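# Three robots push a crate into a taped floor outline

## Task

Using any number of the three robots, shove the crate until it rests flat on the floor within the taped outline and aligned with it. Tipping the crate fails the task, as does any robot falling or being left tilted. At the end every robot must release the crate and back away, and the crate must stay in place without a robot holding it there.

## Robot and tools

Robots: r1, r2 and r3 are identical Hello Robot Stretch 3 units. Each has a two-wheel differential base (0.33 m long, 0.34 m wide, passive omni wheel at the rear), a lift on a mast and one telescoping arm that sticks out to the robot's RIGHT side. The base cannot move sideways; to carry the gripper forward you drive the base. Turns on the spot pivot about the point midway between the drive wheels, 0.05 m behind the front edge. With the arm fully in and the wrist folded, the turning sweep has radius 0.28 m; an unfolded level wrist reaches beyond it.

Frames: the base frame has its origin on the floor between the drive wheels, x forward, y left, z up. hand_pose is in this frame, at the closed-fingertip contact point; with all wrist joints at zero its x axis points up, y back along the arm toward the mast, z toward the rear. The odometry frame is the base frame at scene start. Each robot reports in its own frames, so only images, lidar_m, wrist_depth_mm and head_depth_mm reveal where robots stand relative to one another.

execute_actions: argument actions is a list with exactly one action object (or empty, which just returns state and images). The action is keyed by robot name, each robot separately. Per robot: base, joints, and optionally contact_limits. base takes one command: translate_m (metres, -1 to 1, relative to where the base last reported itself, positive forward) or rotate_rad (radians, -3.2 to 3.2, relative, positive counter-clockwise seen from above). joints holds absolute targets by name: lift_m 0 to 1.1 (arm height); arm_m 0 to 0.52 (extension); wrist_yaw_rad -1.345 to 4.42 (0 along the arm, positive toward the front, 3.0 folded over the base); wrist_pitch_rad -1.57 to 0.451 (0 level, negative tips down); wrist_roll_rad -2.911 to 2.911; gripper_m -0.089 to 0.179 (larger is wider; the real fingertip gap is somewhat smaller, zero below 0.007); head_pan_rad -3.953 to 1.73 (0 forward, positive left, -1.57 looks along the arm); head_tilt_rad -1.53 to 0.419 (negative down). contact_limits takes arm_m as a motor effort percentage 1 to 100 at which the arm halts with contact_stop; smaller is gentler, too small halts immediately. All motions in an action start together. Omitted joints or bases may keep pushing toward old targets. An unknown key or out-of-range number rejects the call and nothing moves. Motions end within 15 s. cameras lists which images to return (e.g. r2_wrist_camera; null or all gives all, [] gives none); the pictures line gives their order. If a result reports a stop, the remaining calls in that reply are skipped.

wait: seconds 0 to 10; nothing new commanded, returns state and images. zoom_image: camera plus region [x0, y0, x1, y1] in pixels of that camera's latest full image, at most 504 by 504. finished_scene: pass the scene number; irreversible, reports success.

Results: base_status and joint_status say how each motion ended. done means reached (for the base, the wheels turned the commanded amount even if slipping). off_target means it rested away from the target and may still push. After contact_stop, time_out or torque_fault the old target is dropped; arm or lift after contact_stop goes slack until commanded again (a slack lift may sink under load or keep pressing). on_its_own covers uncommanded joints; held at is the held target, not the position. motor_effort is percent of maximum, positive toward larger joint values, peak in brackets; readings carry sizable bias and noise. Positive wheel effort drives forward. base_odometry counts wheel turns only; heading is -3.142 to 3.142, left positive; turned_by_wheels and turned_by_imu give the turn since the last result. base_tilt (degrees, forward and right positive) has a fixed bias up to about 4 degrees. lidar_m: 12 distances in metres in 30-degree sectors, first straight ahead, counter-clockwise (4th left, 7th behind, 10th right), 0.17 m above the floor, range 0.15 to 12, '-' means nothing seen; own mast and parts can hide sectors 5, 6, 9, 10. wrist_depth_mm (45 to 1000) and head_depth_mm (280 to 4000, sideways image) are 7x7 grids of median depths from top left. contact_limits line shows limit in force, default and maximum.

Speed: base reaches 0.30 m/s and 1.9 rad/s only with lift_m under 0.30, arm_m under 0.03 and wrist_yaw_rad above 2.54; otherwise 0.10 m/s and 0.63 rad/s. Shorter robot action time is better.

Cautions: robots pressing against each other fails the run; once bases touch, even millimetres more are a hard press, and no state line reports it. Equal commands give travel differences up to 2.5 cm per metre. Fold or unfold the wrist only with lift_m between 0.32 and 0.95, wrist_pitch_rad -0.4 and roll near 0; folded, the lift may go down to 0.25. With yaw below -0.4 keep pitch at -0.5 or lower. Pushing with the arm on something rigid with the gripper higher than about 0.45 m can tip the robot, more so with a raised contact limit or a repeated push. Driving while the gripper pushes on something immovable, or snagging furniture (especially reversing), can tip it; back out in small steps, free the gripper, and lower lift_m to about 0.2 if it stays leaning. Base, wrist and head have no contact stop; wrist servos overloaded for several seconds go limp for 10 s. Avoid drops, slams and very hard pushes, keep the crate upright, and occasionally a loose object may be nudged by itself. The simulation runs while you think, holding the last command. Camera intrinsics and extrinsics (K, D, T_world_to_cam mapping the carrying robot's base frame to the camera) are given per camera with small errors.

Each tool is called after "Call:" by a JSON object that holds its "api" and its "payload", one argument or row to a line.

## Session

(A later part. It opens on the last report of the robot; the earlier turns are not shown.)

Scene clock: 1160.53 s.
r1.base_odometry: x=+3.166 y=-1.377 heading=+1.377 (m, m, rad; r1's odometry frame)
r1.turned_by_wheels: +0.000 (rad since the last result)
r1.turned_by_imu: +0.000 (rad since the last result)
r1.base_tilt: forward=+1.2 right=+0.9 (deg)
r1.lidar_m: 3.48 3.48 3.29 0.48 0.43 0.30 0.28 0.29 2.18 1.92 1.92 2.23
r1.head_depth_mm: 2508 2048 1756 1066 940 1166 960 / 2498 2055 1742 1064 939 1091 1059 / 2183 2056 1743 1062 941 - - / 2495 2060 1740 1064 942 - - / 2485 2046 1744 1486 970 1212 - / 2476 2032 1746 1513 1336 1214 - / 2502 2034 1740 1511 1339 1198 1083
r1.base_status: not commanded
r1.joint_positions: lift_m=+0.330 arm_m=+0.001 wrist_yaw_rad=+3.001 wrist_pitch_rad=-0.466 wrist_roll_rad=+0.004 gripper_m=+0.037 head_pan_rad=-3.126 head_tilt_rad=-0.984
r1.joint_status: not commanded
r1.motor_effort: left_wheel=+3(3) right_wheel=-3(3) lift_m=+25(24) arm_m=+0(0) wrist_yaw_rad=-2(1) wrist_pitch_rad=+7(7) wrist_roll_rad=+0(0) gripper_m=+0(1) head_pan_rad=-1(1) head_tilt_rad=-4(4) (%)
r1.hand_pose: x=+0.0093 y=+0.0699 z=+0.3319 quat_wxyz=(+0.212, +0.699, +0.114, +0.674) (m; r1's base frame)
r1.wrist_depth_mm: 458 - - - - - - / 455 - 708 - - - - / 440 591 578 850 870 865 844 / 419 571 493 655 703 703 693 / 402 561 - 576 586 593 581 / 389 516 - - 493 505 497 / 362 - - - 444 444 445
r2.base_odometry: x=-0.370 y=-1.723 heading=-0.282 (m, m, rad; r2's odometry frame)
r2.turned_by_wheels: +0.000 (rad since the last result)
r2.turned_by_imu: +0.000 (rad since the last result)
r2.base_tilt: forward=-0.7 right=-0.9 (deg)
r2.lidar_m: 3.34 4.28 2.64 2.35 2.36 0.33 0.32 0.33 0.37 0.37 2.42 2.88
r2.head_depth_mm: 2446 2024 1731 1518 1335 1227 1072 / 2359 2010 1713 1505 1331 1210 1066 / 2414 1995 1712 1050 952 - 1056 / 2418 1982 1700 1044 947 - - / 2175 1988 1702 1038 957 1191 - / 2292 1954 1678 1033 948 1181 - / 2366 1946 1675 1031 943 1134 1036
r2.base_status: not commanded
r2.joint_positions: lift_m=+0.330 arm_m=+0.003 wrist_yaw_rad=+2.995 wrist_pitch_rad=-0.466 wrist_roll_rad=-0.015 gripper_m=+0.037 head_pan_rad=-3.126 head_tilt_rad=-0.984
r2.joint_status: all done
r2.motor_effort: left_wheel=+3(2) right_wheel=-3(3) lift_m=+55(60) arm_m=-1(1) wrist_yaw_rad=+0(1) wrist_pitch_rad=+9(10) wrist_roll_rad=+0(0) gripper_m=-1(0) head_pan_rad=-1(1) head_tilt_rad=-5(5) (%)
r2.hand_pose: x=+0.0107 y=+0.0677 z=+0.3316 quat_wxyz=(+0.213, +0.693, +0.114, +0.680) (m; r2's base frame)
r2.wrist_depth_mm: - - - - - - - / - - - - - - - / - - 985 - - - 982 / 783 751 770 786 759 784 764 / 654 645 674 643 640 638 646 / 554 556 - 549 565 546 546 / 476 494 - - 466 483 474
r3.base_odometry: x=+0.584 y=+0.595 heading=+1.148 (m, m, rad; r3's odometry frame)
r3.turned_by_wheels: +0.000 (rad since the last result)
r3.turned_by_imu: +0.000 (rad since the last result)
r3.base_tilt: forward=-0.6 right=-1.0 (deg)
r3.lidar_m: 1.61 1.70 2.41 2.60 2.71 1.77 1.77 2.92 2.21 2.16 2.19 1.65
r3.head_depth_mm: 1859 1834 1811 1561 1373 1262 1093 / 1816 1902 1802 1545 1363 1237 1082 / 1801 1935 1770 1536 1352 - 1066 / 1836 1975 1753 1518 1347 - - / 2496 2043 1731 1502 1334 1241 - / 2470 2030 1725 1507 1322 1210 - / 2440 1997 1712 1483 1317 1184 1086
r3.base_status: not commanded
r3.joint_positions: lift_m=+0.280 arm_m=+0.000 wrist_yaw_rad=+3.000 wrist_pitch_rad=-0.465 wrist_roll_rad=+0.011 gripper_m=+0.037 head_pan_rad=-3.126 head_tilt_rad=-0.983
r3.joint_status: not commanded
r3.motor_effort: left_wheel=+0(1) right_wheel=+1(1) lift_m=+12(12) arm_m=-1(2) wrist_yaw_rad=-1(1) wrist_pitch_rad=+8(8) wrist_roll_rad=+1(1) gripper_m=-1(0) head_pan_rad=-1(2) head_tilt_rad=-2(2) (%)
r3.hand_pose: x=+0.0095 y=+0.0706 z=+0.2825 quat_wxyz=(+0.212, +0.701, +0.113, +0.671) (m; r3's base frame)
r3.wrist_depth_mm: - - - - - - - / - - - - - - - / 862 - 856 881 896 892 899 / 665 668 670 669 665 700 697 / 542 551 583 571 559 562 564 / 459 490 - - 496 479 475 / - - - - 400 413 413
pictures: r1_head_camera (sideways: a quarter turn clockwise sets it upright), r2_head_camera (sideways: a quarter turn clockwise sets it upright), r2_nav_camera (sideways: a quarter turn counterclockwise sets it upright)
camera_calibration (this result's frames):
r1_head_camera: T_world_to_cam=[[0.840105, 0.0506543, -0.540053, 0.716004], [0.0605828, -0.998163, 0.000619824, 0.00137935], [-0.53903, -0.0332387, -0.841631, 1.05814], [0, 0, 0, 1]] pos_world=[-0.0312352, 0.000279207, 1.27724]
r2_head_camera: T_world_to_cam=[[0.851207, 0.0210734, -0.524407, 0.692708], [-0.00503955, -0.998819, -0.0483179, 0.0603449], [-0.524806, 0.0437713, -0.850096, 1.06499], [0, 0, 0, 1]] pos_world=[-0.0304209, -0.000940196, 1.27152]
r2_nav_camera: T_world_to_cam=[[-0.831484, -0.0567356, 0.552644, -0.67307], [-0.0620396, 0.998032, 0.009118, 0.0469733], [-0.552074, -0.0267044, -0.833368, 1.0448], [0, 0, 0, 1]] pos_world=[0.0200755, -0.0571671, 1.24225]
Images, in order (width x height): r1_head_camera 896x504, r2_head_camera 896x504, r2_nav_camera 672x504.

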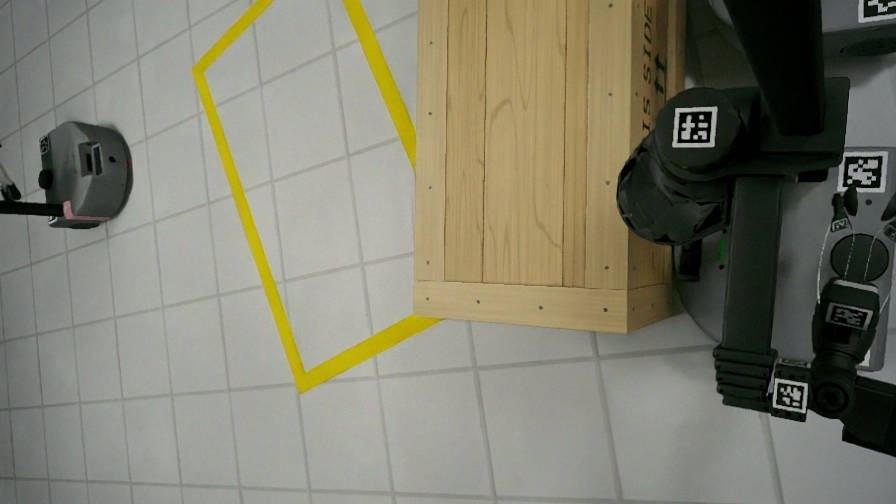

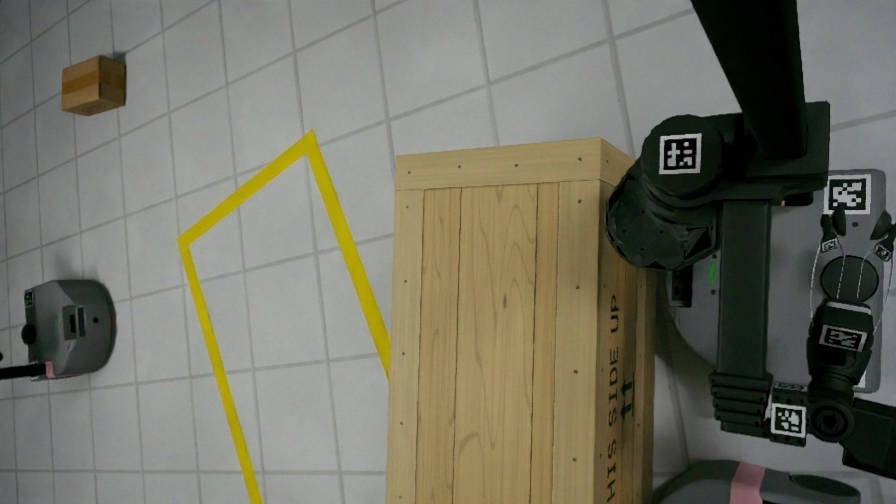

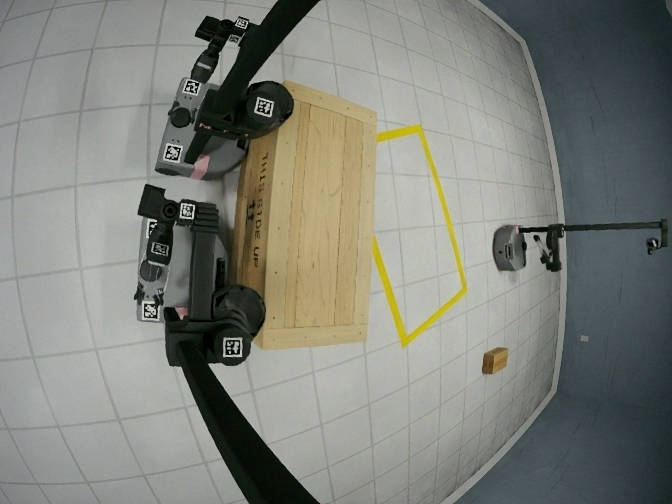

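Call:
{"api": "execute_actions", "payload": {
  "actions": [
    {"r1":{"base":{"translate_m":-0.22}},"r2":{"base":{"translate_m":-0.22}}}
  ],
  "cameras": ["r1_head_camera","r2_head_camera","r2_nav_camera"]
}}

Scene clock: 1170.70 s.
r1.base_odometry: x=+3.124 y=-1.593 heading=+1.376 (m, m, rad; r1's odometry frame)
r1.turned_by_wheels: +0.000 (rad since the last result)
r1.turned_by_imu: +0.072 (rad since the last result)
r1.base_tilt: forward=+1.2 right=+0.9 (deg)
r1.lidar_m: 3.51 4.88 3.14 0.48 0.41 0.29 0.28 0.28 2.14 1.95 1.96 2.38
r1.head_depth_mm: 2493 2061 1749 1067 942 1051 953 / 2207 2068 1751 1064 940 1048 1058 / 2280 2051 1737 1063 940 - - / 2501 2051 1736 1060 940 - - / 2503 2040 1740 1479 974 1214 - / 2494 2055 1733 1511 1337 1218 - / 2479 2052 1723 1516 1337 1197 1081
r1.base_status: translate_m off_target (by the wheels' count: -0.2196 of -0.2200)
r1.joint_positions: lift_m=+0.330 arm_m=+0.001 wrist_yaw_rad=+3.001 wrist_pitch_rad=-0.466 wrist_roll_rad=+0.004 gripper_m=+0.037 head_pan_rad=-3.126 head_tilt_rad=-0.984
r1.joint_status: not commanded
r1.on_its_own: left_wheel is at rest, and its effort (-79) is outside its rest range (-18 to +18); right_wheel is at rest, and its effort (-49) is outside its rest range (-18 to +18)
r1.motor_effort: left_wheel=-79(100) right_wheel=-49(69) lift_m=+23(24) arm_m=+0(0) wrist_yaw_rad=-1(1) wrist_pitch_rad=+7(6) wrist_roll_rad=+0(0) gripper_m=-1(0) head_pan_rad=-2(1) head_tilt_rad=-3(4) (%)
r1.hand_pose: x=+0.0093 y=+0.0699 z=+0.3320 quat_wxyz=(+0.212, +0.699, +0.114, +0.674) (m; r1's base frame)
r1.wrist_depth_mm: 429 - - - - - - / 433 - 713 - - - - / 417 553 574 864 858 844 854 / 402 503 488 684 699 694 685 / 384 546 - 579 590 584 580 / 373 517 - - 493 504 496 / 349 - - - 451 438 440
r2.base_odometry: x=-0.581 y=-1.661 heading=-0.283 (m, m, rad; r2's odometry frame)
r2.turned_by_wheels: -0.001 (rad since the last result)
r2.turned_by_imu: +0.042 (rad since the last result)
r2.base_tilt: forward=-0.6 right=-1.2 (deg)
r2.lidar_m: 3.47 3.96 2.54 2.31 2.32 0.29 0.28 0.28 0.38 0.36 2.46 2.99
r2.head_depth_mm: 2458 2048 1725 1503 1341 1233 1073 / 2443 2014 1734 1505 1327 1209 1065 / 2413 2014 1705 1049 935 - 1052 / 2317 2005 1703 1046 936 - - / 2088 1970 1696 1039 920 1130 - / 2365 1955 1676 1032 915 1151 - / 2324 1963 1664 1023 913 1120 1025
r2.base_status: translate_m off_target (by the wheels' count: -0.2196 of -0.2200)
r2.joint_positions: lift_m=+0.330 arm_m=+0.003 wrist_yaw_rad=+2.995 wrist_pitch_rad=-0.466 wrist_roll_rad=-0.015 gripper_m=+0.037 head_pan_rad=-3.126 head_tilt_rad=-0.984
r2.joint_status: not commanded
r2.on_its_own: left_wheel is at rest, and its effort (-55) is outside its rest range (-18 to +18); right_wheel is at rest, and its effort (-39) is outside its rest range (-18 to +18)
r2.motor_effort: left_wheel=-55(83) right_wheel=-39(63) lift_m=+54(55) arm_m=-1(1) wrist_yaw_rad=+0(2) wrist_pitch_rad=+10(10) wrist_roll_rad=+0(1) gripper_m=-1(0) head_pan_rad=-1(1) head_tilt_rad=-5(4) (%)
r2.hand_pose: x=+0.0107 y=+0.0677 z=+0.3317 quat_wxyz=(+0.213, +0.693, +0.114, +0.680) (m; r2's base frame)
r2.wrist_depth_mm: - - - - - - - / - - - - - - - / - - - 999 986 979 984 / 783 750 785 768 772 781 788 / 641 656 665 641 649 646 644 / 557 550 - 551 558 543 547 / 481 504 - - 467 478 477
r3.base_odometry: x=+0.584 y=+0.595 heading=+1.148 (m, m, rad; r3's odometry frame)
r3.turned_by_wheels: +0.000 (rad since the last result)
r3.turned_by_imu: -0.001 (rad since the last result)
r3.base_tilt: forward=-0.6 right=-0.8 (deg)
r3.lidar_m: 1.61 1.70 2.41 2.60 2.71 1.72 1.71 2.93 2.20 2.16 2.19 1.65
r3.head_depth_mm: 1836 1792 1810 1556 1371 1267 1096 / 1829 1846 1787 1541 1365 1239 1081 / 1804 1897 1779 1534 1346 - 1066 / 1846 1922 1753 1519 1349 - - / 2510 2044 1741 1506 1337 1239 - / 2473 2036 1726 1495 1326 1209 - / 2448 2009 1703 1492 1309 1184 1083
r3.base_status: not commanded
r3.joint_positions: lift_m=+0.280 arm_m=+0.000 wrist_yaw_rad=+3.000 wrist_pitch_rad=-0.465 wrist_roll_rad=+0.011 gripper_m=+0.037 head_pan_rad=-3.126 head_tilt_rad=-0.983
r3.joint_status: not commanded
r3.motor_effort: left_wheel=+0(1) right_wheel=+1(1) lift_m=+12(12) arm_m=-1(1) wrist_yaw_rad=+0(1) wrist_pitch_rad=+8(8) wrist_roll_rad=+1(1) gripper_m=+0(1) head_pan_rad=-1(2) head_tilt_rad=-2(2) (%)
r3.hand_pose: x=+0.0095 y=+0.0706 z=+0.2825 quat_wxyz=(+0.212, +0.701, +0.113, +0.671) (m; r3's base frame)
r3.wrist_depth_mm: - - - - - - - / - - - - - - - / 850 - 887 855 871 890 903 / 672 678 671 665 687 692 688 / 547 558 576 564 550 563 568 / 470 479 - - 491 478 474 / - - - - 396 412 412
pictures: r1_head_camera (sideways: a quarter turn clockwise sets it upright), r2_head_camera (sideways: a quarter turn clockwise sets it upright), r2_nav_camera (sideways: a quarter turn counterclockwise sets it upright)
camera_calibration (this result's frames):
r1_head_camera: T_world_to_cam=[[0.840121, 0.0506531, -0.540028, 0.715971], [0.0605812, -0.998163, 0.000621171, 0.0013776], [-0.539005, -0.0332374, -0.841647, 1.05816], [0, 0, 0, 1]] pos_world=[-0.0312344, 0.00027928, 1.27724]
r2_head_camera: T_world_to_cam=[[0.851133, 0.0210719, -0.524527, 0.692865], [-0.00504684, -0.998819, -0.0483151, 0.0603412], [-0.524925, 0.0437698, -0.850022, 1.0649], [0, 0, 0, 1]] pos_world=[-0.0304251, -0.000940243, 1.27153]
r2_nav_camera: T_world_to_cam=[[-0.831406, -0.056734, 0.552761, -0.673224], [-0.0620379, 0.998032, 0.00912462, 0.0469647], [-0.552191, -0.0267059, -0.83329, 1.0447], [0, 0, 0, 1]] pos_world=[0.0200671, -0.0571673, 1.24224]
Images, in order (width x height): r1_head_camera 896x504, r2_head_camera 896x504, r2_nav_camera 672x504.

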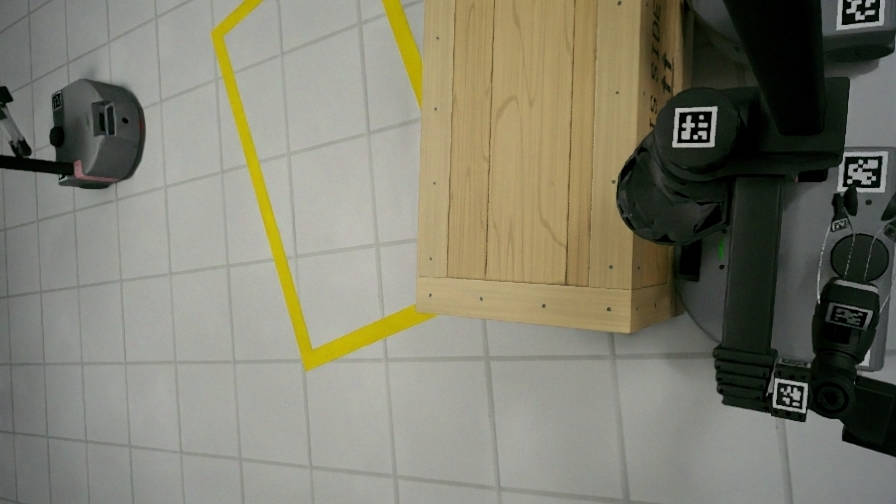

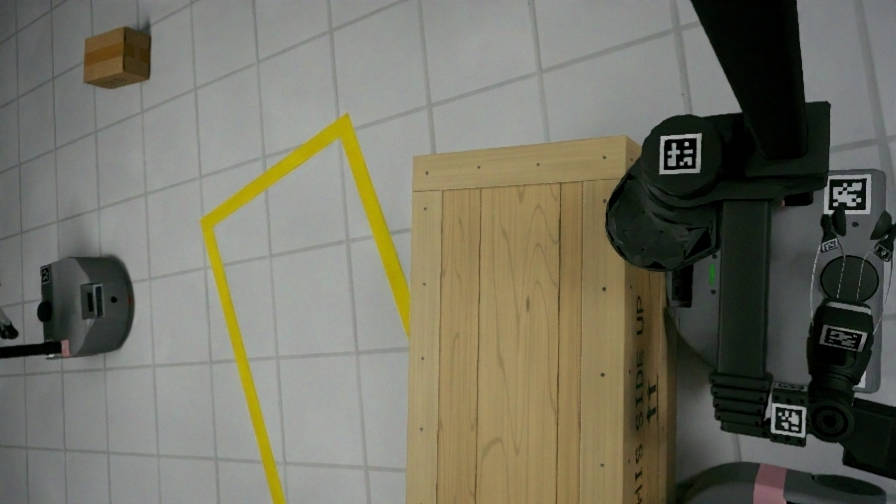

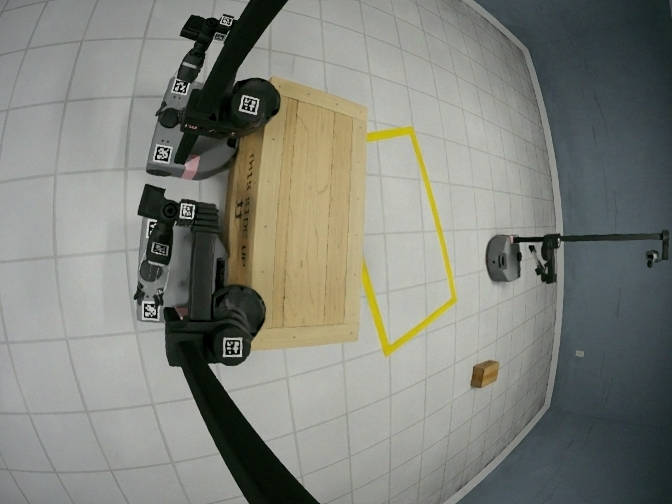

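Call:
{"api": "execute_actions", "payload": {
  "actions": [
    {"r1":{"base":{"translate_m":-0.4}},"r2":{"base":{"translate_m":-0.37}}}
  ],
  "cameras": ["r1_head_camera","r2_head_camera","r2_nav_camera"]
}}

Scene clock: 1188.60 s.
r1.base_odometry: x=+3.046 y=-1.985 heading=+1.376 (m, m, rad; r1's odometry frame)
r1.turned_by_wheels: -0.001 (rad since the last result)
r1.turned_by_imu: +0.130 (rad since the last result)
r1.base_tilt: forward=+1.2 right=+0.9 (deg)
r1.lidar_m: 3.61 4.17 2.91 0.47 0.40 0.29 0.28 0.29 2.09 2.00 2.04 2.72
r1.head_depth_mm: 2064 2032 1739 1065 940 1055 955 / 2419 2056 1740 1064 941 1018 1060 / 2493 2052 1736 1062 939 - - / 2506 2044 1746 1063 941 - - / 2487 2058 1744 1482 991 1217 - / 2484 2056 1748 1516 1339 1214 - / 2495 2045 1735 1513 1335 1193 1082
r1.base_status: translate_m off_target (by the wheels' count: -0.3995 of -0.4000)
r1.joint_positions: lift_m=+0.330 arm_m=+0.001 wrist_yaw_rad=+3.001 wrist_pitch_rad=-0.466 wrist_roll_rad=+0.004 gripper_m=+0.037 head_pan_rad=-3.126 head_tilt_rad=-0.984
r1.joint_status: not commanded
r1.on_its_own: left_wheel is at rest, and its effort (-84) is outside its rest range (-18 to +18); right_wheel is at rest, and its effort (-51) is outside its rest range (-18 to +18)
r1.motor_effort: left_wheel=-84(100) right_wheel=-51(72) lift_m=+23(23) arm_m=+0(0) wrist_yaw_rad=-2(1) wrist_pitch_rad=+6(6) wrist_roll_rad=+0(0) gripper_m=+0(0) head_pan_rad=-2(1) head_tilt_rad=-3(4) (%)
r1.hand_pose: x=+0.0093 y=+0.0699 z=+0.3320 quat_wxyz=(+0.212, +0.699, +0.114, +0.674) (m; r1's base frame)
r1.wrist_depth_mm: 413 - - - - - - / 410 - - - - - - / 408 536 581 836 870 850 873 / 394 501 481 681 711 694 695 / 377 542 - 570 591 584 584 / 367 509 - - 493 501 498 / 344 - - - 445 447 443
r2.base_odometry: x=-0.935 y=-1.557 heading=-0.284 (m, m, rad; r2's odometry frame)
r2.turned_by_wheels: -0.001 (rad since the last result)
r2.turned_by_imu: +0.101 (rad since the last result)
r2.base_tilt: forward=-0.6 right=-1.2 (deg)
r2.lidar_m: 3.62 3.40 2.38 2.26 2.31 0.29 0.28 0.29 0.38 0.35 2.56 3.34
r2.head_depth_mm: 2449 2031 1726 1508 1333 1237 1074 / 2446 2019 1717 1496 1320 1216 1068 / 2419 1999 1706 1049 938 - 1052 / 2060 1996 1703 1040 932 - - / 2306 1986 1688 1039 921 1131 - / 2356 1971 1680 1036 919 1152 - / 2360 1949 1688 1030 913 1118 1015
r2.base_status: translate_m off_target (by the wheels' count: -0.3696 of -0.3700)
r2.joint_positions: lift_m=+0.330 arm_m=+0.003 wrist_yaw_rad=+2.995 wrist_pitch_rad=-0.466 wrist_roll_rad=-0.015 gripper_m=+0.037 head_pan_rad=-3.126 head_tilt_rad=-0.984
r2.joint_status: not commanded
r2.on_its_own: left_wheel is at rest, and its effort (-48) is outside its rest range (-18 to +18); right_wheel is at rest, and its effort (-38) is outside its rest range (-18 to +18)
r2.motor_effort: left_wheel=-48(81) right_wheel=-38(62) lift_m=+54(53) arm_m=-1(1) wrist_yaw_rad=+1(0) wrist_pitch_rad=+10(10) wrist_roll_rad=+0(0) gripper_m=+0(0) head_pan_rad=-1(0) head_tilt_rad=-4(5) (%)
r2.hand_pose: x=+0.0107 y=+0.0677 z=+0.3317 quat_wxyz=(+0.213, +0.693, +0.114, +0.680) (m; r2's base frame)
r2.wrist_depth_mm: - - - - - - - / - - - - - - - / - - 993 - 969 950 953 / 781 757 798 776 783 764 759 / 636 647 676 643 655 626 648 / 551 556 - 550 564 548 545 / 481 497 - - 469 481 479
r3.base_odometry: x=+0.584 y=+0.595 heading=+1.148 (m, m, rad; r3's odometry frame)
r3.turned_by_wheels: +0.000 (rad since the last result)
r3.turned_by_imu: -0.001 (rad since the last result)
r3.base_tilt: forward=-0.7 right=-0.9 (deg)
r3.lidar_m: 1.61 1.70 2.41 2.60 2.72 1.60 1.57 2.93 2.20 2.15 2.19 1.66
r3.head_depth_mm: 1782 1692 1802 1563 1373 1271 1092 / 1974 1708 1781 1544 1366 1229 1087 / 1798 1735 1776 1528 1358 - 1065 / 1955 1821 1762 1531 1344 - - / 2506 2051 1747 1507 1332 1234 - / 2487 2027 1730 1490 1321 1208 - / 2444 2006 1699 1485 1313 1181 1082
r3.base_status: not commanded
r3.joint_positions: lift_m=+0.280 arm_m=+0.000 wrist_yaw_rad=+3.000 wrist_pitch_rad=-0.465 wrist_roll_rad=+0.011 gripper_m=+0.037 head_pan_rad=-3.126 head_tilt_rad=-0.983
r3.joint_status: not commanded
r3.motor_effort: left_wheel=-1(0) right_wheel=+1(1) lift_m=+12(12) arm_m=-1(1) wrist_yaw_rad=-2(1) wrist_pitch_rad=+8(8) wrist_roll_rad=+1(1) gripper_m=+0(0) head_pan_rad=-2(2) head_tilt_rad=-2(3) (%)
r3.hand_pose: x=+0.0095 y=+0.0706 z=+0.2825 quat_wxyz=(+0.212, +0.701, +0.113, +0.671) (m; r3's base frame)
r3.wrist_depth_mm: - - - - - - - / - - - - - - - / 838 - 874 856 902 854 907 / 672 662 682 675 686 686 669 / 550 551 584 573 549 556 573 / 465 486 - - 495 478 479 / - - - - 400 414 415
pictures: r1_head_camera (sideways: a quarter turn clockwise sets it upright), r2_head_camera (sideways: a quarter turn clockwise sets it upright), r2_nav_camera (sideways: a quarter turn counterclockwise sets it upright)
camera_calibration (this result's frames):
r1_head_camera: T_world_to_cam=[[0.840121, 0.0506535, -0.540028, 0.715971], [0.0605816, -0.998163, 0.000621182, 0.00137759], [-0.539005, -0.0332377, -0.841647, 1.05816], [0, 0, 0, 1]] pos_world=[-0.0312344, 0.000279263, 1.27724]
r2_head_camera: T_world_to_cam=[[0.851133, 0.0210719, -0.524527, 0.692865], [-0.00504684, -0.998819, -0.0483151, 0.0603412], [-0.524925, 0.0437698, -0.850022, 1.0649], [0, 0, 0, 1]] pos_world=[-0.0304251, -0.000940243, 1.27153]
r2_nav_camera: T_world_to_cam=[[-0.831406, -0.0567341, 0.552761, -0.673224], [-0.0620379, 0.998032, 0.00912461, 0.0469647], [-0.552191, -0.0267059, -0.83329, 1.0447], [0, 0, 0, 1]] pos_world=[0.0200671, -0.0571673, 1.24224]
Images, in order (width x height): r1_head_camera 896x504, r2_head_camera 896x504, r2_nav_camera 672x504.

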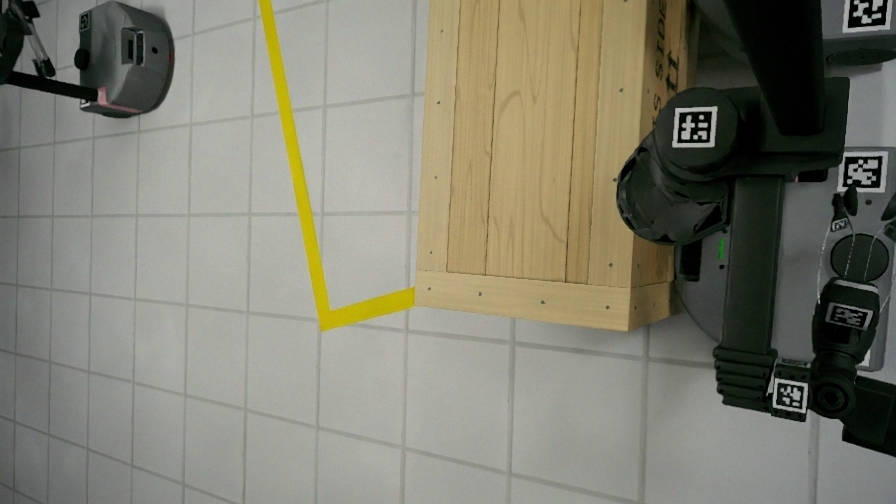

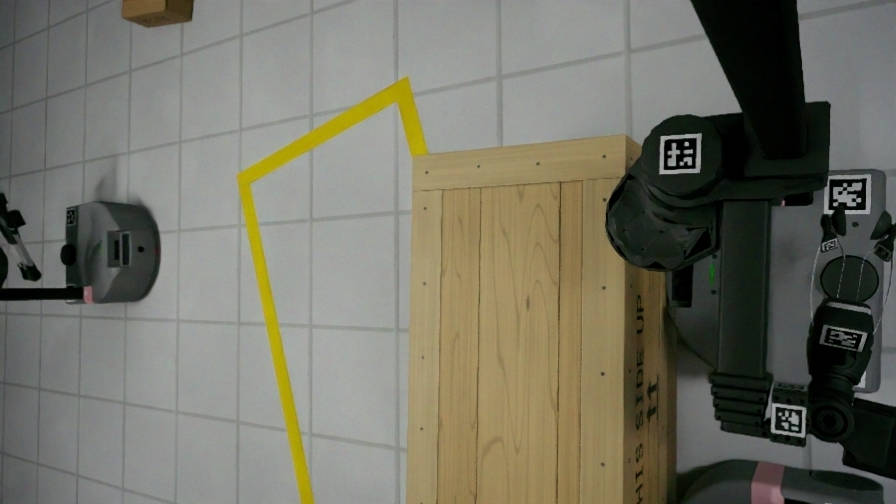

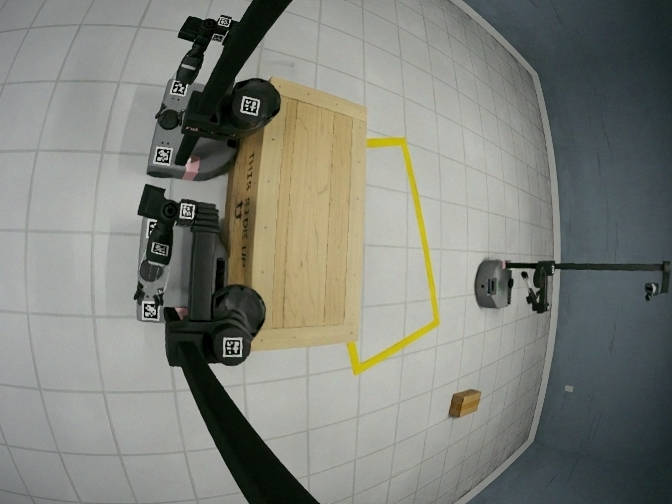

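Call:
{"api": "execute_actions", "payload": {
  "actions": [
    {"r3":{"base":{"rotate_rad":-0.7},"joints":{"head_tilt_rad":-0.55}},"r1":{"base":{"translate_m":0.01}},"r2":{"base":{"translate_m":0.01}}}
  ],
  "cameras": ["r3_head_camera","r3_nav_camera"]
}}

Scene clock: 1279.43 s.
r1.base_odometry: x=+3.048 y=-1.975 heading=+1.376 (m, m, rad; r1's odometry frame)
r1.turned_by_wheels: +0.000 (rad since the last result)
r1.turned_by_imu: +0.000 (rad since the last result)
r1.base_tilt: forward=+1.2 right=+0.9 (deg)
r1.lidar_m: 3.60 4.14 2.92 0.47 0.42 0.30 0.29 0.30 2.09 2.00 2.05 2.71
r1.head_depth_mm: 2359 2056 1742 1063 945 1050 950 / 2419 2040 1743 1063 941 1058 1056 / 2521 2061 1751 1058 939 - - / 2484 2057 1749 1061 937 - - / 2493 2042 1737 1477 991 1215 - / 2498 2037 1730 1515 1341 1215 - / 2478 2048 1739 1510 1340 1193 1088
r1.base_status: done
r1.joint_positions: lift_m=+0.330 arm_m=+0.001 wrist_yaw_rad=+3.001 wrist_pitch_rad=-0.466 wrist_roll_rad=+0.004 gripper_m=+0.037 head_pan_rad=-3.126 head_tilt_rad=-0.984
r1.joint_status: not commanded
r1.motor_effort: left_wheel=+1(79) right_wheel=+0(48) lift_m=+23(23) arm_m=+0(0) wrist_yaw_rad=+0(1) wrist_pitch_rad=+6(6) wrist_roll_rad=+0(0) gripper_m=-1(1) head_pan_rad=-2(1) head_tilt_rad=-4(4) (%)
r1.hand_pose: x=+0.0093 y=+0.0699 z=+0.3320 quat_wxyz=(+0.212, +0.699, +0.114, +0.674) (m; r1's base frame)
r1.wrist_depth_mm: 425 - - - - - - / 429 - - - - - - / 417 557 577 848 874 851 861 / 405 514 476 688 702 689 709 / 391 556 - 571 594 591 579 / 376 511 - - 490 509 506 / 356 - - - 449 445 444
r2.base_odometry: x=-0.926 y=-1.560 heading=-0.284 (m, m, rad; r2's odometry frame)
r2.turned_by_wheels: +0.000 (rad since the last result)
r2.turned_by_imu: -0.001 (rad since the last result)
r2.base_tilt: forward=-0.8 right=-1.0 (deg)
r2.lidar_m: 3.60 3.41 2.39 2.26 2.32 0.30 0.29 0.29 0.39 0.35 2.55 3.35
r2.head_depth_mm: 2473 2037 1721 1505 1330 1234 1069 / 2446 2035 1719 1499 1326 1222 1065 / 2418 2007 1711 1047 941 - 1051 / 2053 1983 1717 1042 942 - - / 2248 1978 1686 1037 937 1174 - / 2352 1961 1693 1032 930 1172 - / 2353 1958 1675 1028 929 1124 1008
r2.base_status: done
r2.joint_positions: lift_m=+0.330 arm_m=+0.003 wrist_yaw_rad=+2.995 wrist_pitch_rad=-0.466 wrist_roll_rad=-0.015 gripper_m=+0.037 head_pan_rad=-3.126 head_tilt_rad=-0.984
r2.joint_status: not commanded
r2.motor_effort: left_wheel=+0(45) right_wheel=-1(37) lift_m=+54(54) arm_m=-1(1) wrist_yaw_rad=+0(0) wrist_pitch_rad=+9(9) wrist_roll_rad=-1(1) gripper_m=+0(1) head_pan_rad=+0(1) head_tilt_rad=-5(4) (%)
r2.hand_pose: x=+0.0107 y=+0.0677 z=+0.3317 quat_wxyz=(+0.213, +0.693, +0.114, +0.680) (m; r2's base frame)
r2.wrist_depth_mm: - - - - - - - / - - - - - - - / - - 980 - 992 985 966 / 805 749 780 785 762 758 776 / 665 632 669 644 632 635 650 / 562 544 - 552 563 535 535 / 488 491 - - 460 481 473
r3.base_odometry: x=+0.584 y=+0.595 heading=+0.448 (m, m, rad; r3's odometry frame)
r3.turned_by_wheels: -0.700 (rad since the last result)
r3.turned_by_imu: -0.690 (rad since the last result)
r3.base_tilt: forward=-0.6 right=-0.8 (deg)
r3.lidar_m: 1.75 1.61 1.63 2.05 2.60 2.63 1.69 1.57 3.53 2.34 2.15 2.18
r3.head_depth_mm: 2615 2779 2967 2497 1867 1475 1231 / 2921 3115 3265 2446 1839 1469 1228 / 3207 3501 3551 2427 1810 1465 1216 / 3660 - 3518 2395 1808 1453 1215 / - - 3471 2358 1792 1440 1199 / - - 3388 2035 1772 1426 1199 / - - 2948 1816 1756 1417 1188
r3.base_status: done
r3.joint_positions: lift_m=+0.280 arm_m=+0.000 wrist_yaw_rad=+3.000 wrist_pitch_rad=-0.465 wrist_roll_rad=+0.011 gripper_m=+0.037 head_pan_rad=-3.126 head_tilt_rad=-0.556
r3.joint_status: all done
r3.motor_effort: left_wheel=+3(6) right_wheel=-1(5) lift_m=+12(12) arm_m=-2(1) wrist_yaw_rad=-1(1) wrist_pitch_rad=+8(8) wrist_roll_rad=+1(1) gripper_m=+0(0) head_pan_rad=-2(1) head_tilt_rad=+3(21) (%)
r3.hand_pose: x=+0.0095 y=+0.0706 z=+0.2825 quat_wxyz=(+0.212, +0.701, +0.113, +0.671) (m; r3's base frame)
r3.wrist_depth_mm: - - - - - - - / - - - - - - - / 838 - 892 861 911 869 901 / 697 668 663 676 678 693 706 / 548 551 577 563 559 575 576 / 466 480 - - 485 489 477 / - - - - 402 416 414
pictures: r3_head_camera (sideways: a quarter turn clockwise sets it upright), r3_nav_camera (sideways: a quarter turn counterclockwise sets it upright)
camera_calibration (this result's frames):
r3_head_camera: T_world_to_cam=[[0.529673, 0.0499414, -0.84673, 1.11222], [-0.00228193, -0.998178, -0.0603015, 0.0745297], [-0.848199, 0.0338722, -0.528594, 0.652538], [0, 0, 0, 1]] pos_world=[-0.0354616, -0.00325506, 1.29117]
r3_nav_camera: T_world_to_cam=[[-0.517578, -0.000937344, 0.855635, -1.06356], [-0.066234, 0.997043, -0.038973, 0.0956149], [-0.853069, -0.0768437, -0.51611, 0.633178], [0, 0, 0, 1]] pos_world=[-0.00399765, -0.0476733, 1.24054]
Images, in order (width x height): r3_head_camera 896x504, r3_nav_camera 672x504.

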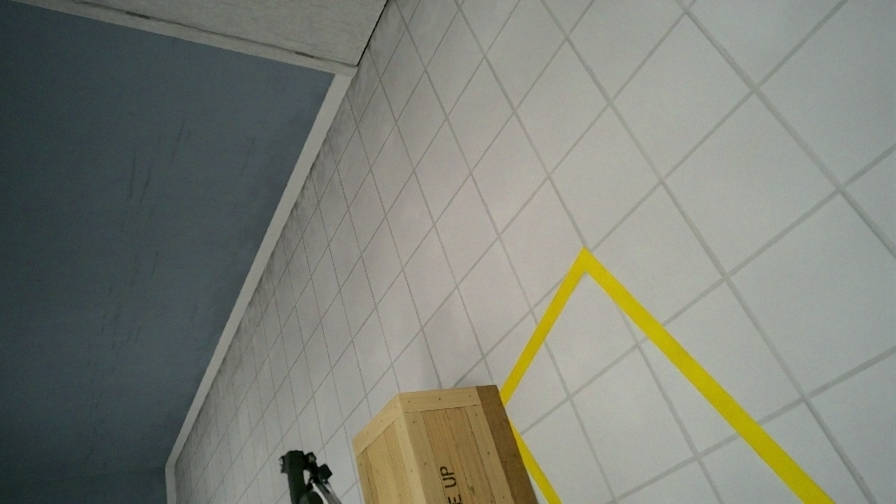

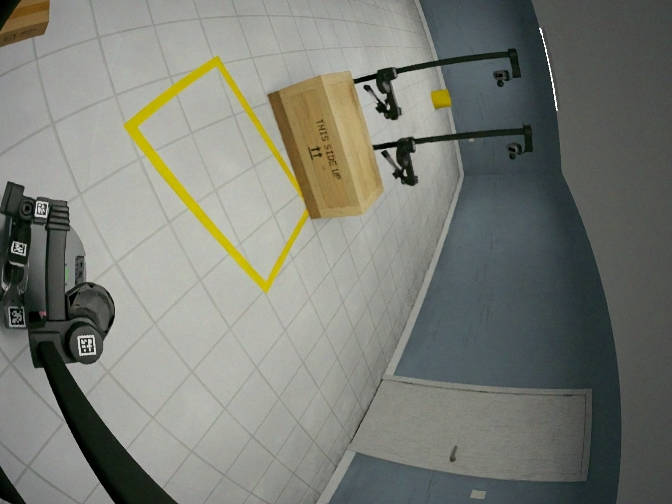

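Call:
{"api": "execute_actions", "payload": {
  "actions": []
}}

Scene clock: 1304.30 s.
r1.base_odometry: x=+3.048 y=-1.975 heading=+1.376 (m, m, rad; r1's odometry frame)
r1.turned_by_wheels: +0.000 (rad since the last result)
r1.turned_by_imu: +0.000 (rad since the last result)
r1.base_tilt: forward=+1.2 right=+0.9 (deg)
r1.lidar_m: 3.59 4.15 2.92 0.47 0.42 0.30 0.29 0.30 2.09 2.00 2.05 2.71
r1.head_depth_mm: 2368 2054 1746 1065 940 1052 951 / 2408 2054 1737 1063 943 1057 1055 / 2496 2047 1738 1063 944 - - / 2481 2036 1745 1064 941 - - / 2503 2059 1739 1486 989 1216 - / 2489 2056 1752 1515 1337 1214 - / 2480 2044 1740 1502 1340 1203 1084
r1.base_status: done
r1.joint_positions: lift_m=+0.330 arm_m=+0.001 wrist_yaw_rad=+3.001 wrist_pitch_rad=-0.466 wrist_roll_rad=+0.004 gripper_m=+0.037 head_pan_rad=-3.126 head_tilt_rad=-0.984
r1.joint_status: not commanded
r1.motor_effort: left_wheel=+0(79) right_wheel=+0(48) lift_m=+23(23) arm_m=+0(0) wrist_yaw_rad=-1(1) wrist_pitch_rad=+7(6) wrist_roll_rad=+0(0) gripper_m=+0(1) head_pan_rad=-1(1) head_tilt_rad=-4(4) (%)
r1.hand_pose: x=+0.0093 y=+0.0699 z=+0.3320 quat_wxyz=(+0.212, +0.699, +0.114, +0.674) (m; r1's base frame)
r1.wrist_depth_mm: 428 - - - - - - / 426 - - - - - - / 419 560 575 842 877 871 862 / 401 516 482 682 708 685 695 / 390 555 - 565 595 587 583 / 378 514 - - 495 506 502 / 355 - - - 444 448 441
r2.base_odometry: x=-0.926 y=-1.560 heading=-0.284 (m, m, rad; r2's odometry frame)
r2.turned_by_wheels: +0.000 (rad since the last result)
r2.turned_by_imu: -0.001 (rad since the last result)
r2.base_tilt: forward=-0.5 right=-1.2 (deg)
r2.lidar_m: 3.59 3.39 2.38 2.26 2.32 0.30 0.29 0.30 0.39 0.35 2.54 3.34
r2.head_depth_mm: 2461 2026 1728 1492 1341 1238 1074 / 2422 2024 1722 1498 1326 1214 1068 / 2427 2005 1711 1044 945 - 1047 / 2057 1994 1697 1042 940 - - / 2240 1966 1692 1038 933 1175 - / 2345 1966 1681 1034 930 1172 - / 2344 1946 1661 1028 927 1122 1014
r2.base_status: done
r2.joint_positions: lift_m=+0.330 arm_m=+0.003 wrist_yaw_rad=+2.995 wrist_pitch_rad=-0.466 wrist_roll_rad=-0.015 gripper_m=+0.037 head_pan_rad=-3.126 head_tilt_rad=-0.984
r2.joint_status: not commanded
r2.motor_effort: left_wheel=+0(45) right_wheel=-1(37) lift_m=+54(54) arm_m=-1(1) wrist_yaw_rad=+0(0) wrist_pitch_rad=+10(9) wrist_roll_rad=+0(1) gripper_m=+0(1) head_pan_rad=-1(1) head_tilt_rad=-4(4) (%)
r2.hand_pose: x=+0.0107 y=+0.0677 z=+0.3317 quat_wxyz=(+0.213, +0.693, +0.114, +0.680) (m; r2's base frame)
r2.wrist_depth_mm: - - - - - - - / - - - - - - - / - - - 957 989 944 973 / 791 764 787 788 779 779 770 / 670 638 669 644 637 632 622 / 557 566 - 544 558 544 544 / 478 492 - - 468 483 487
r3.base_odometry: x=+0.584 y=+0.595 heading=+0.448 (m, m, rad; r3's odometry frame)
r3.turned_by_wheels: +0.000 (rad since the last result)
r3.turned_by_imu: +0.000 (rad since the last result)
r3.base_tilt: forward=-0.6 right=-0.9 (deg)
r3.lidar_m: 1.74 1.61 1.63 2.05 2.60 2.63 1.68 1.57 3.51 2.33 2.15 2.18
r3.head_depth_mm: 2616 2795 2959 2456 1855 1485 1229 / 2915 3108 3237 2466 1837 1475 1224 / 3207 3493 3530 2408 1821 1461 1217 / 3648 - 3492 2369 1804 1450 1209 / - - 3426 2365 1795 1448 1203 / - - 3400 2026 1777 1430 1201 / - - 2961 1829 1763 1422 1189
r3.base_status: done
r3.joint_positions: lift_m=+0.280 arm_m=+0.000 wrist_yaw_rad=+3.000 wrist_pitch_rad=-0.465 wrist_roll_rad=+0.011 gripper_m=+0.037 head_pan_rad=-3.126 head_tilt_rad=-0.556
r3.joint_status: all done
r3.motor_effort: left_wheel=+1(6) right_wheel=-1(5) lift_m=+12(12) arm_m=-1(1) wrist_yaw_rad=-2(1) wrist_pitch_rad=+8(8) wrist_roll_rad=+1(1) gripper_m=+0(0) head_pan_rad=-2(1) head_tilt_rad=+2(21) (%)
r3.hand_pose: x=+0.0095 y=+0.0706 z=+0.2825 quat_wxyz=(+0.212, +0.701, +0.113, +0.671) (m; r3's base frame)
r3.wrist_depth_mm: - - - - - - - / - - - - - - - / 881 - 876 891 867 864 887 / 668 677 682 667 693 708 717 / 546 552 570 577 564 564 571 / 472 486 - - 491 467 470 / - - - - 399 411 415
pictures: r1_head_camera (sideways: a quarter turn clockwise sets it upright), r1_nav_camera (sideways: a quarter turn counterclockwise sets it upright), r1_wrist_camera, r2_head_camera (sideways: a quarter turn clockwise sets it upright), r2_nav_camera (sideways: a quarter turn counterclockwise sets it upright), r2_wrist_camera, r3_head_camera (sideways: a quarter turn clockwise sets it upright), r3_nav_camera (sideways: a quarter turn counterclockwise sets it upright), r3_wrist_camera
camera_calibration (this result's frames):
r1_head_camera: T_world_to_cam=[[0.840118, 0.0506454, -0.540034, 0.715979], [0.0605721, -0.998164, 0.000620848, 0.00137808], [-0.539011, -0.0332326, -0.841643, 1.05815], [0, 0, 0, 1]] pos_world=[-0.0312346, 0.000279616, 1.27724]
r1_nav_camera: T_world_to_cam=[[-0.824892, -0.0477241, 0.563273, -0.690786], [-0.0180759, 0.998147, 0.058098, -0.0206103], [-0.565002, 0.0377428, -0.824226, 1.03331], [0, 0, 0, 1]] pos_world=[0.0136273, -0.0513952, 1.24198]
r1_wrist_camera: T_world_to_cam=[[0.978074, -0.205239, -0.0353454, 0.0138503], [-0.156452, -0.612082, -0.775163, 0.329375], [0.137459, 0.763696, -0.630772, 0.320477], [0, 0, 0, 1]] pos_world=[-0.00606773, -0.0402996, 0.457957]
r2_head_camera: T_world_to_cam=[[0.851133, 0.0210719, -0.524527, 0.692865], [-0.00504684, -0.998819, -0.0483151, 0.0603412], [-0.524925, 0.0437698, -0.850022, 1.0649], [0, 0, 0, 1]] pos_world=[-0.0304251, -0.000940243, 1.27153]
r2_nav_camera: T_world_to_cam=[[-0.831406, -0.056734, 0.552761, -0.673224], [-0.0620379, 0.998032, 0.00912462, 0.0469647], [-0.552191, -0.0267059, -0.83329, 1.0447], [0, 0, 0, 1]] pos_world=[0.0200671, -0.0571673, 1.24224]
r2_wrist_camera: T_world_to_cam=[[0.982197, -0.18731, 0.0142557, -0.0122662], [-0.102272, -0.596849, -0.795809, 0.342982], [0.157572, 0.780184, -0.60538, 0.309195], [0, 0, 0, 1]] pos_world=[-0.00159514, -0.0388179, 0.460304]
r3_head_camera: T_world_to_cam=[[0.529673, 0.0499412, -0.846731, 1.11222], [-0.00228241, -0.998178, -0.0603015, 0.0745297], [-0.848199, 0.0338726, -0.528594, 0.652538], [0, 0, 0, 1]] pos_world=[-0.0354616, -0.00325504, 1.29117]
r3_nav_camera: T_world_to_cam=[[-0.517578, -0.000937097, 0.855635, -1.06356], [-0.0662335, 0.997043, -0.038973, 0.0956149], [-0.853069, -0.0768433, -0.51611, 0.633178], [0, 0, 0, 1]] pos_world=[-0.00399768, -0.0476733, 1.24054]
r3_wrist_camera: T_world_to_cam=[[0.980297, -0.196747, -0.0175431, 0.00900714], [-0.131375, -0.583094, -0.801712, 0.304363], [0.147505, 0.788221, -0.597453, 0.276319], [0, 0, 0, 1]] pos_world=[-0.00960255, -0.0385564, 0.409257]
Images, in order (width x height): r1_head_camera 896x504, r1_nav_camera 672x504, r1_wrist_camera 644x364, r2_head_camera 896x504, r2_nav_camera 672x504, r2_wrist_camera 644x364, r3_head_camera 896x504, r3_nav_camera 672x504, r3_wrist_camera 644x364.

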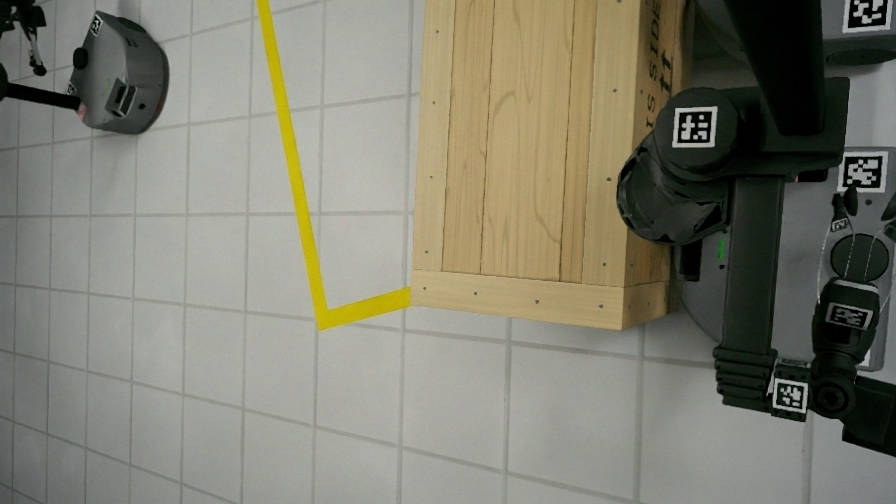

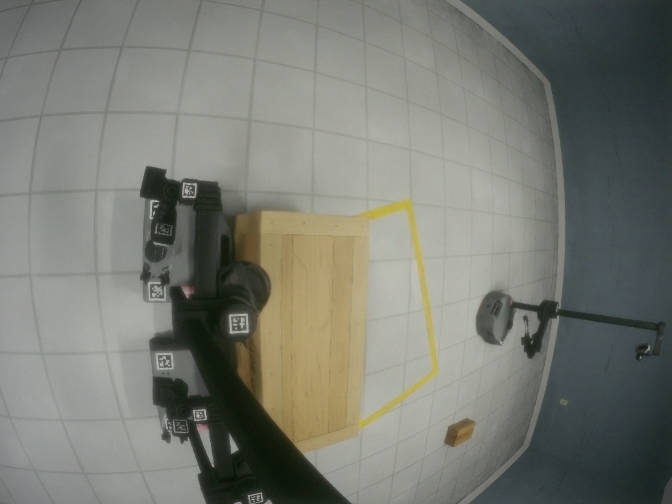

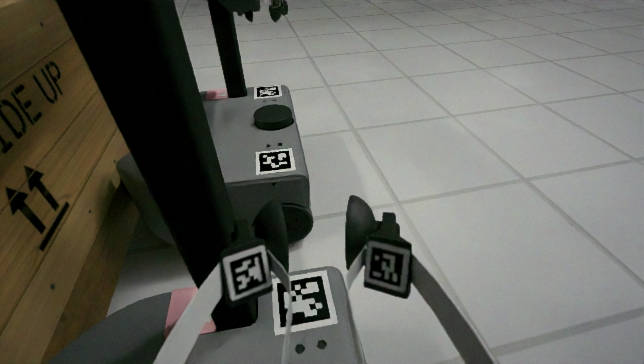

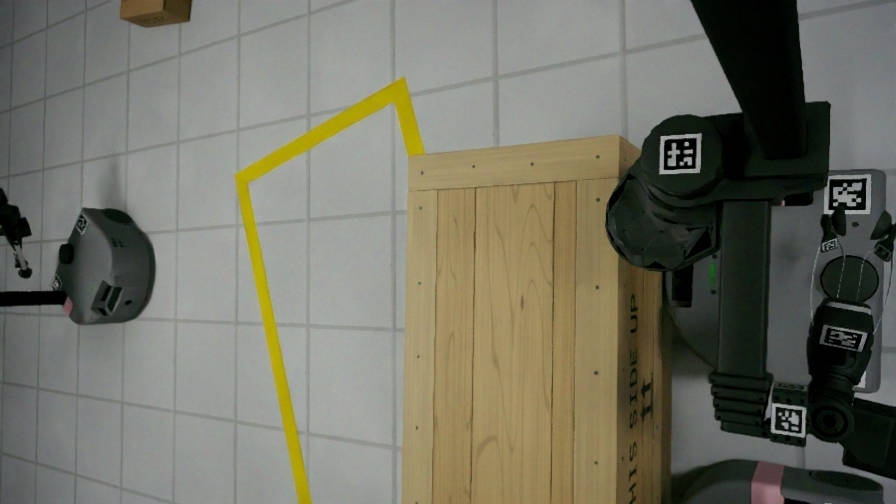

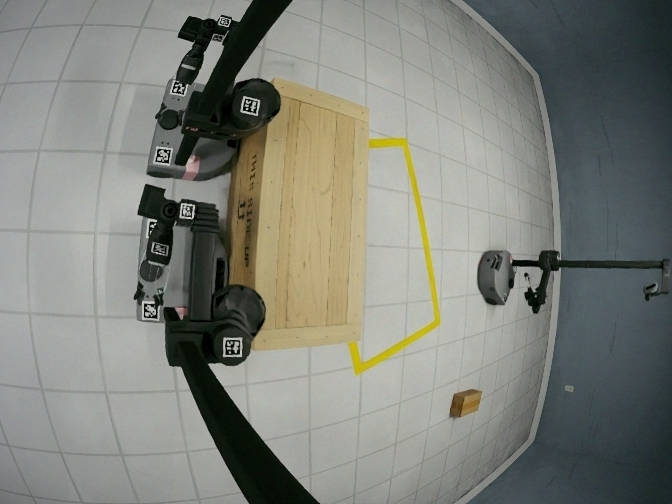

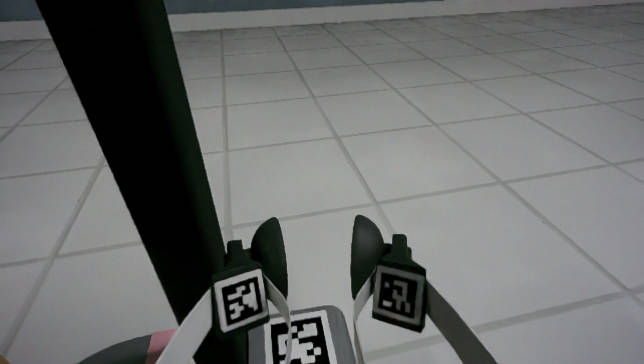

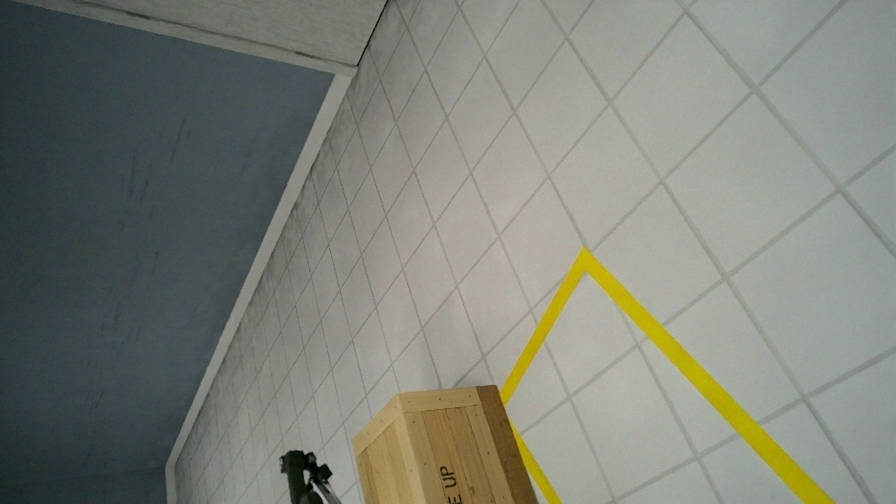

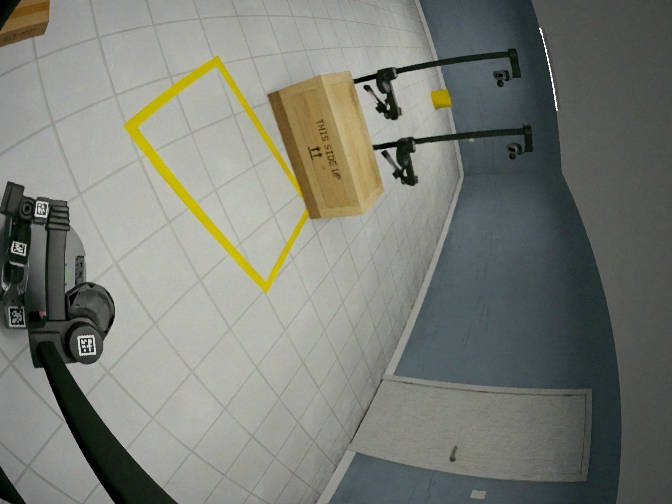

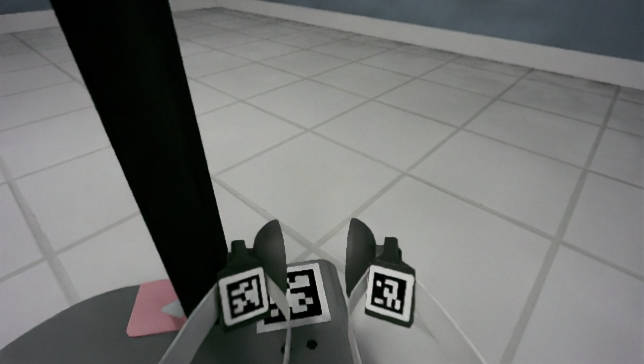

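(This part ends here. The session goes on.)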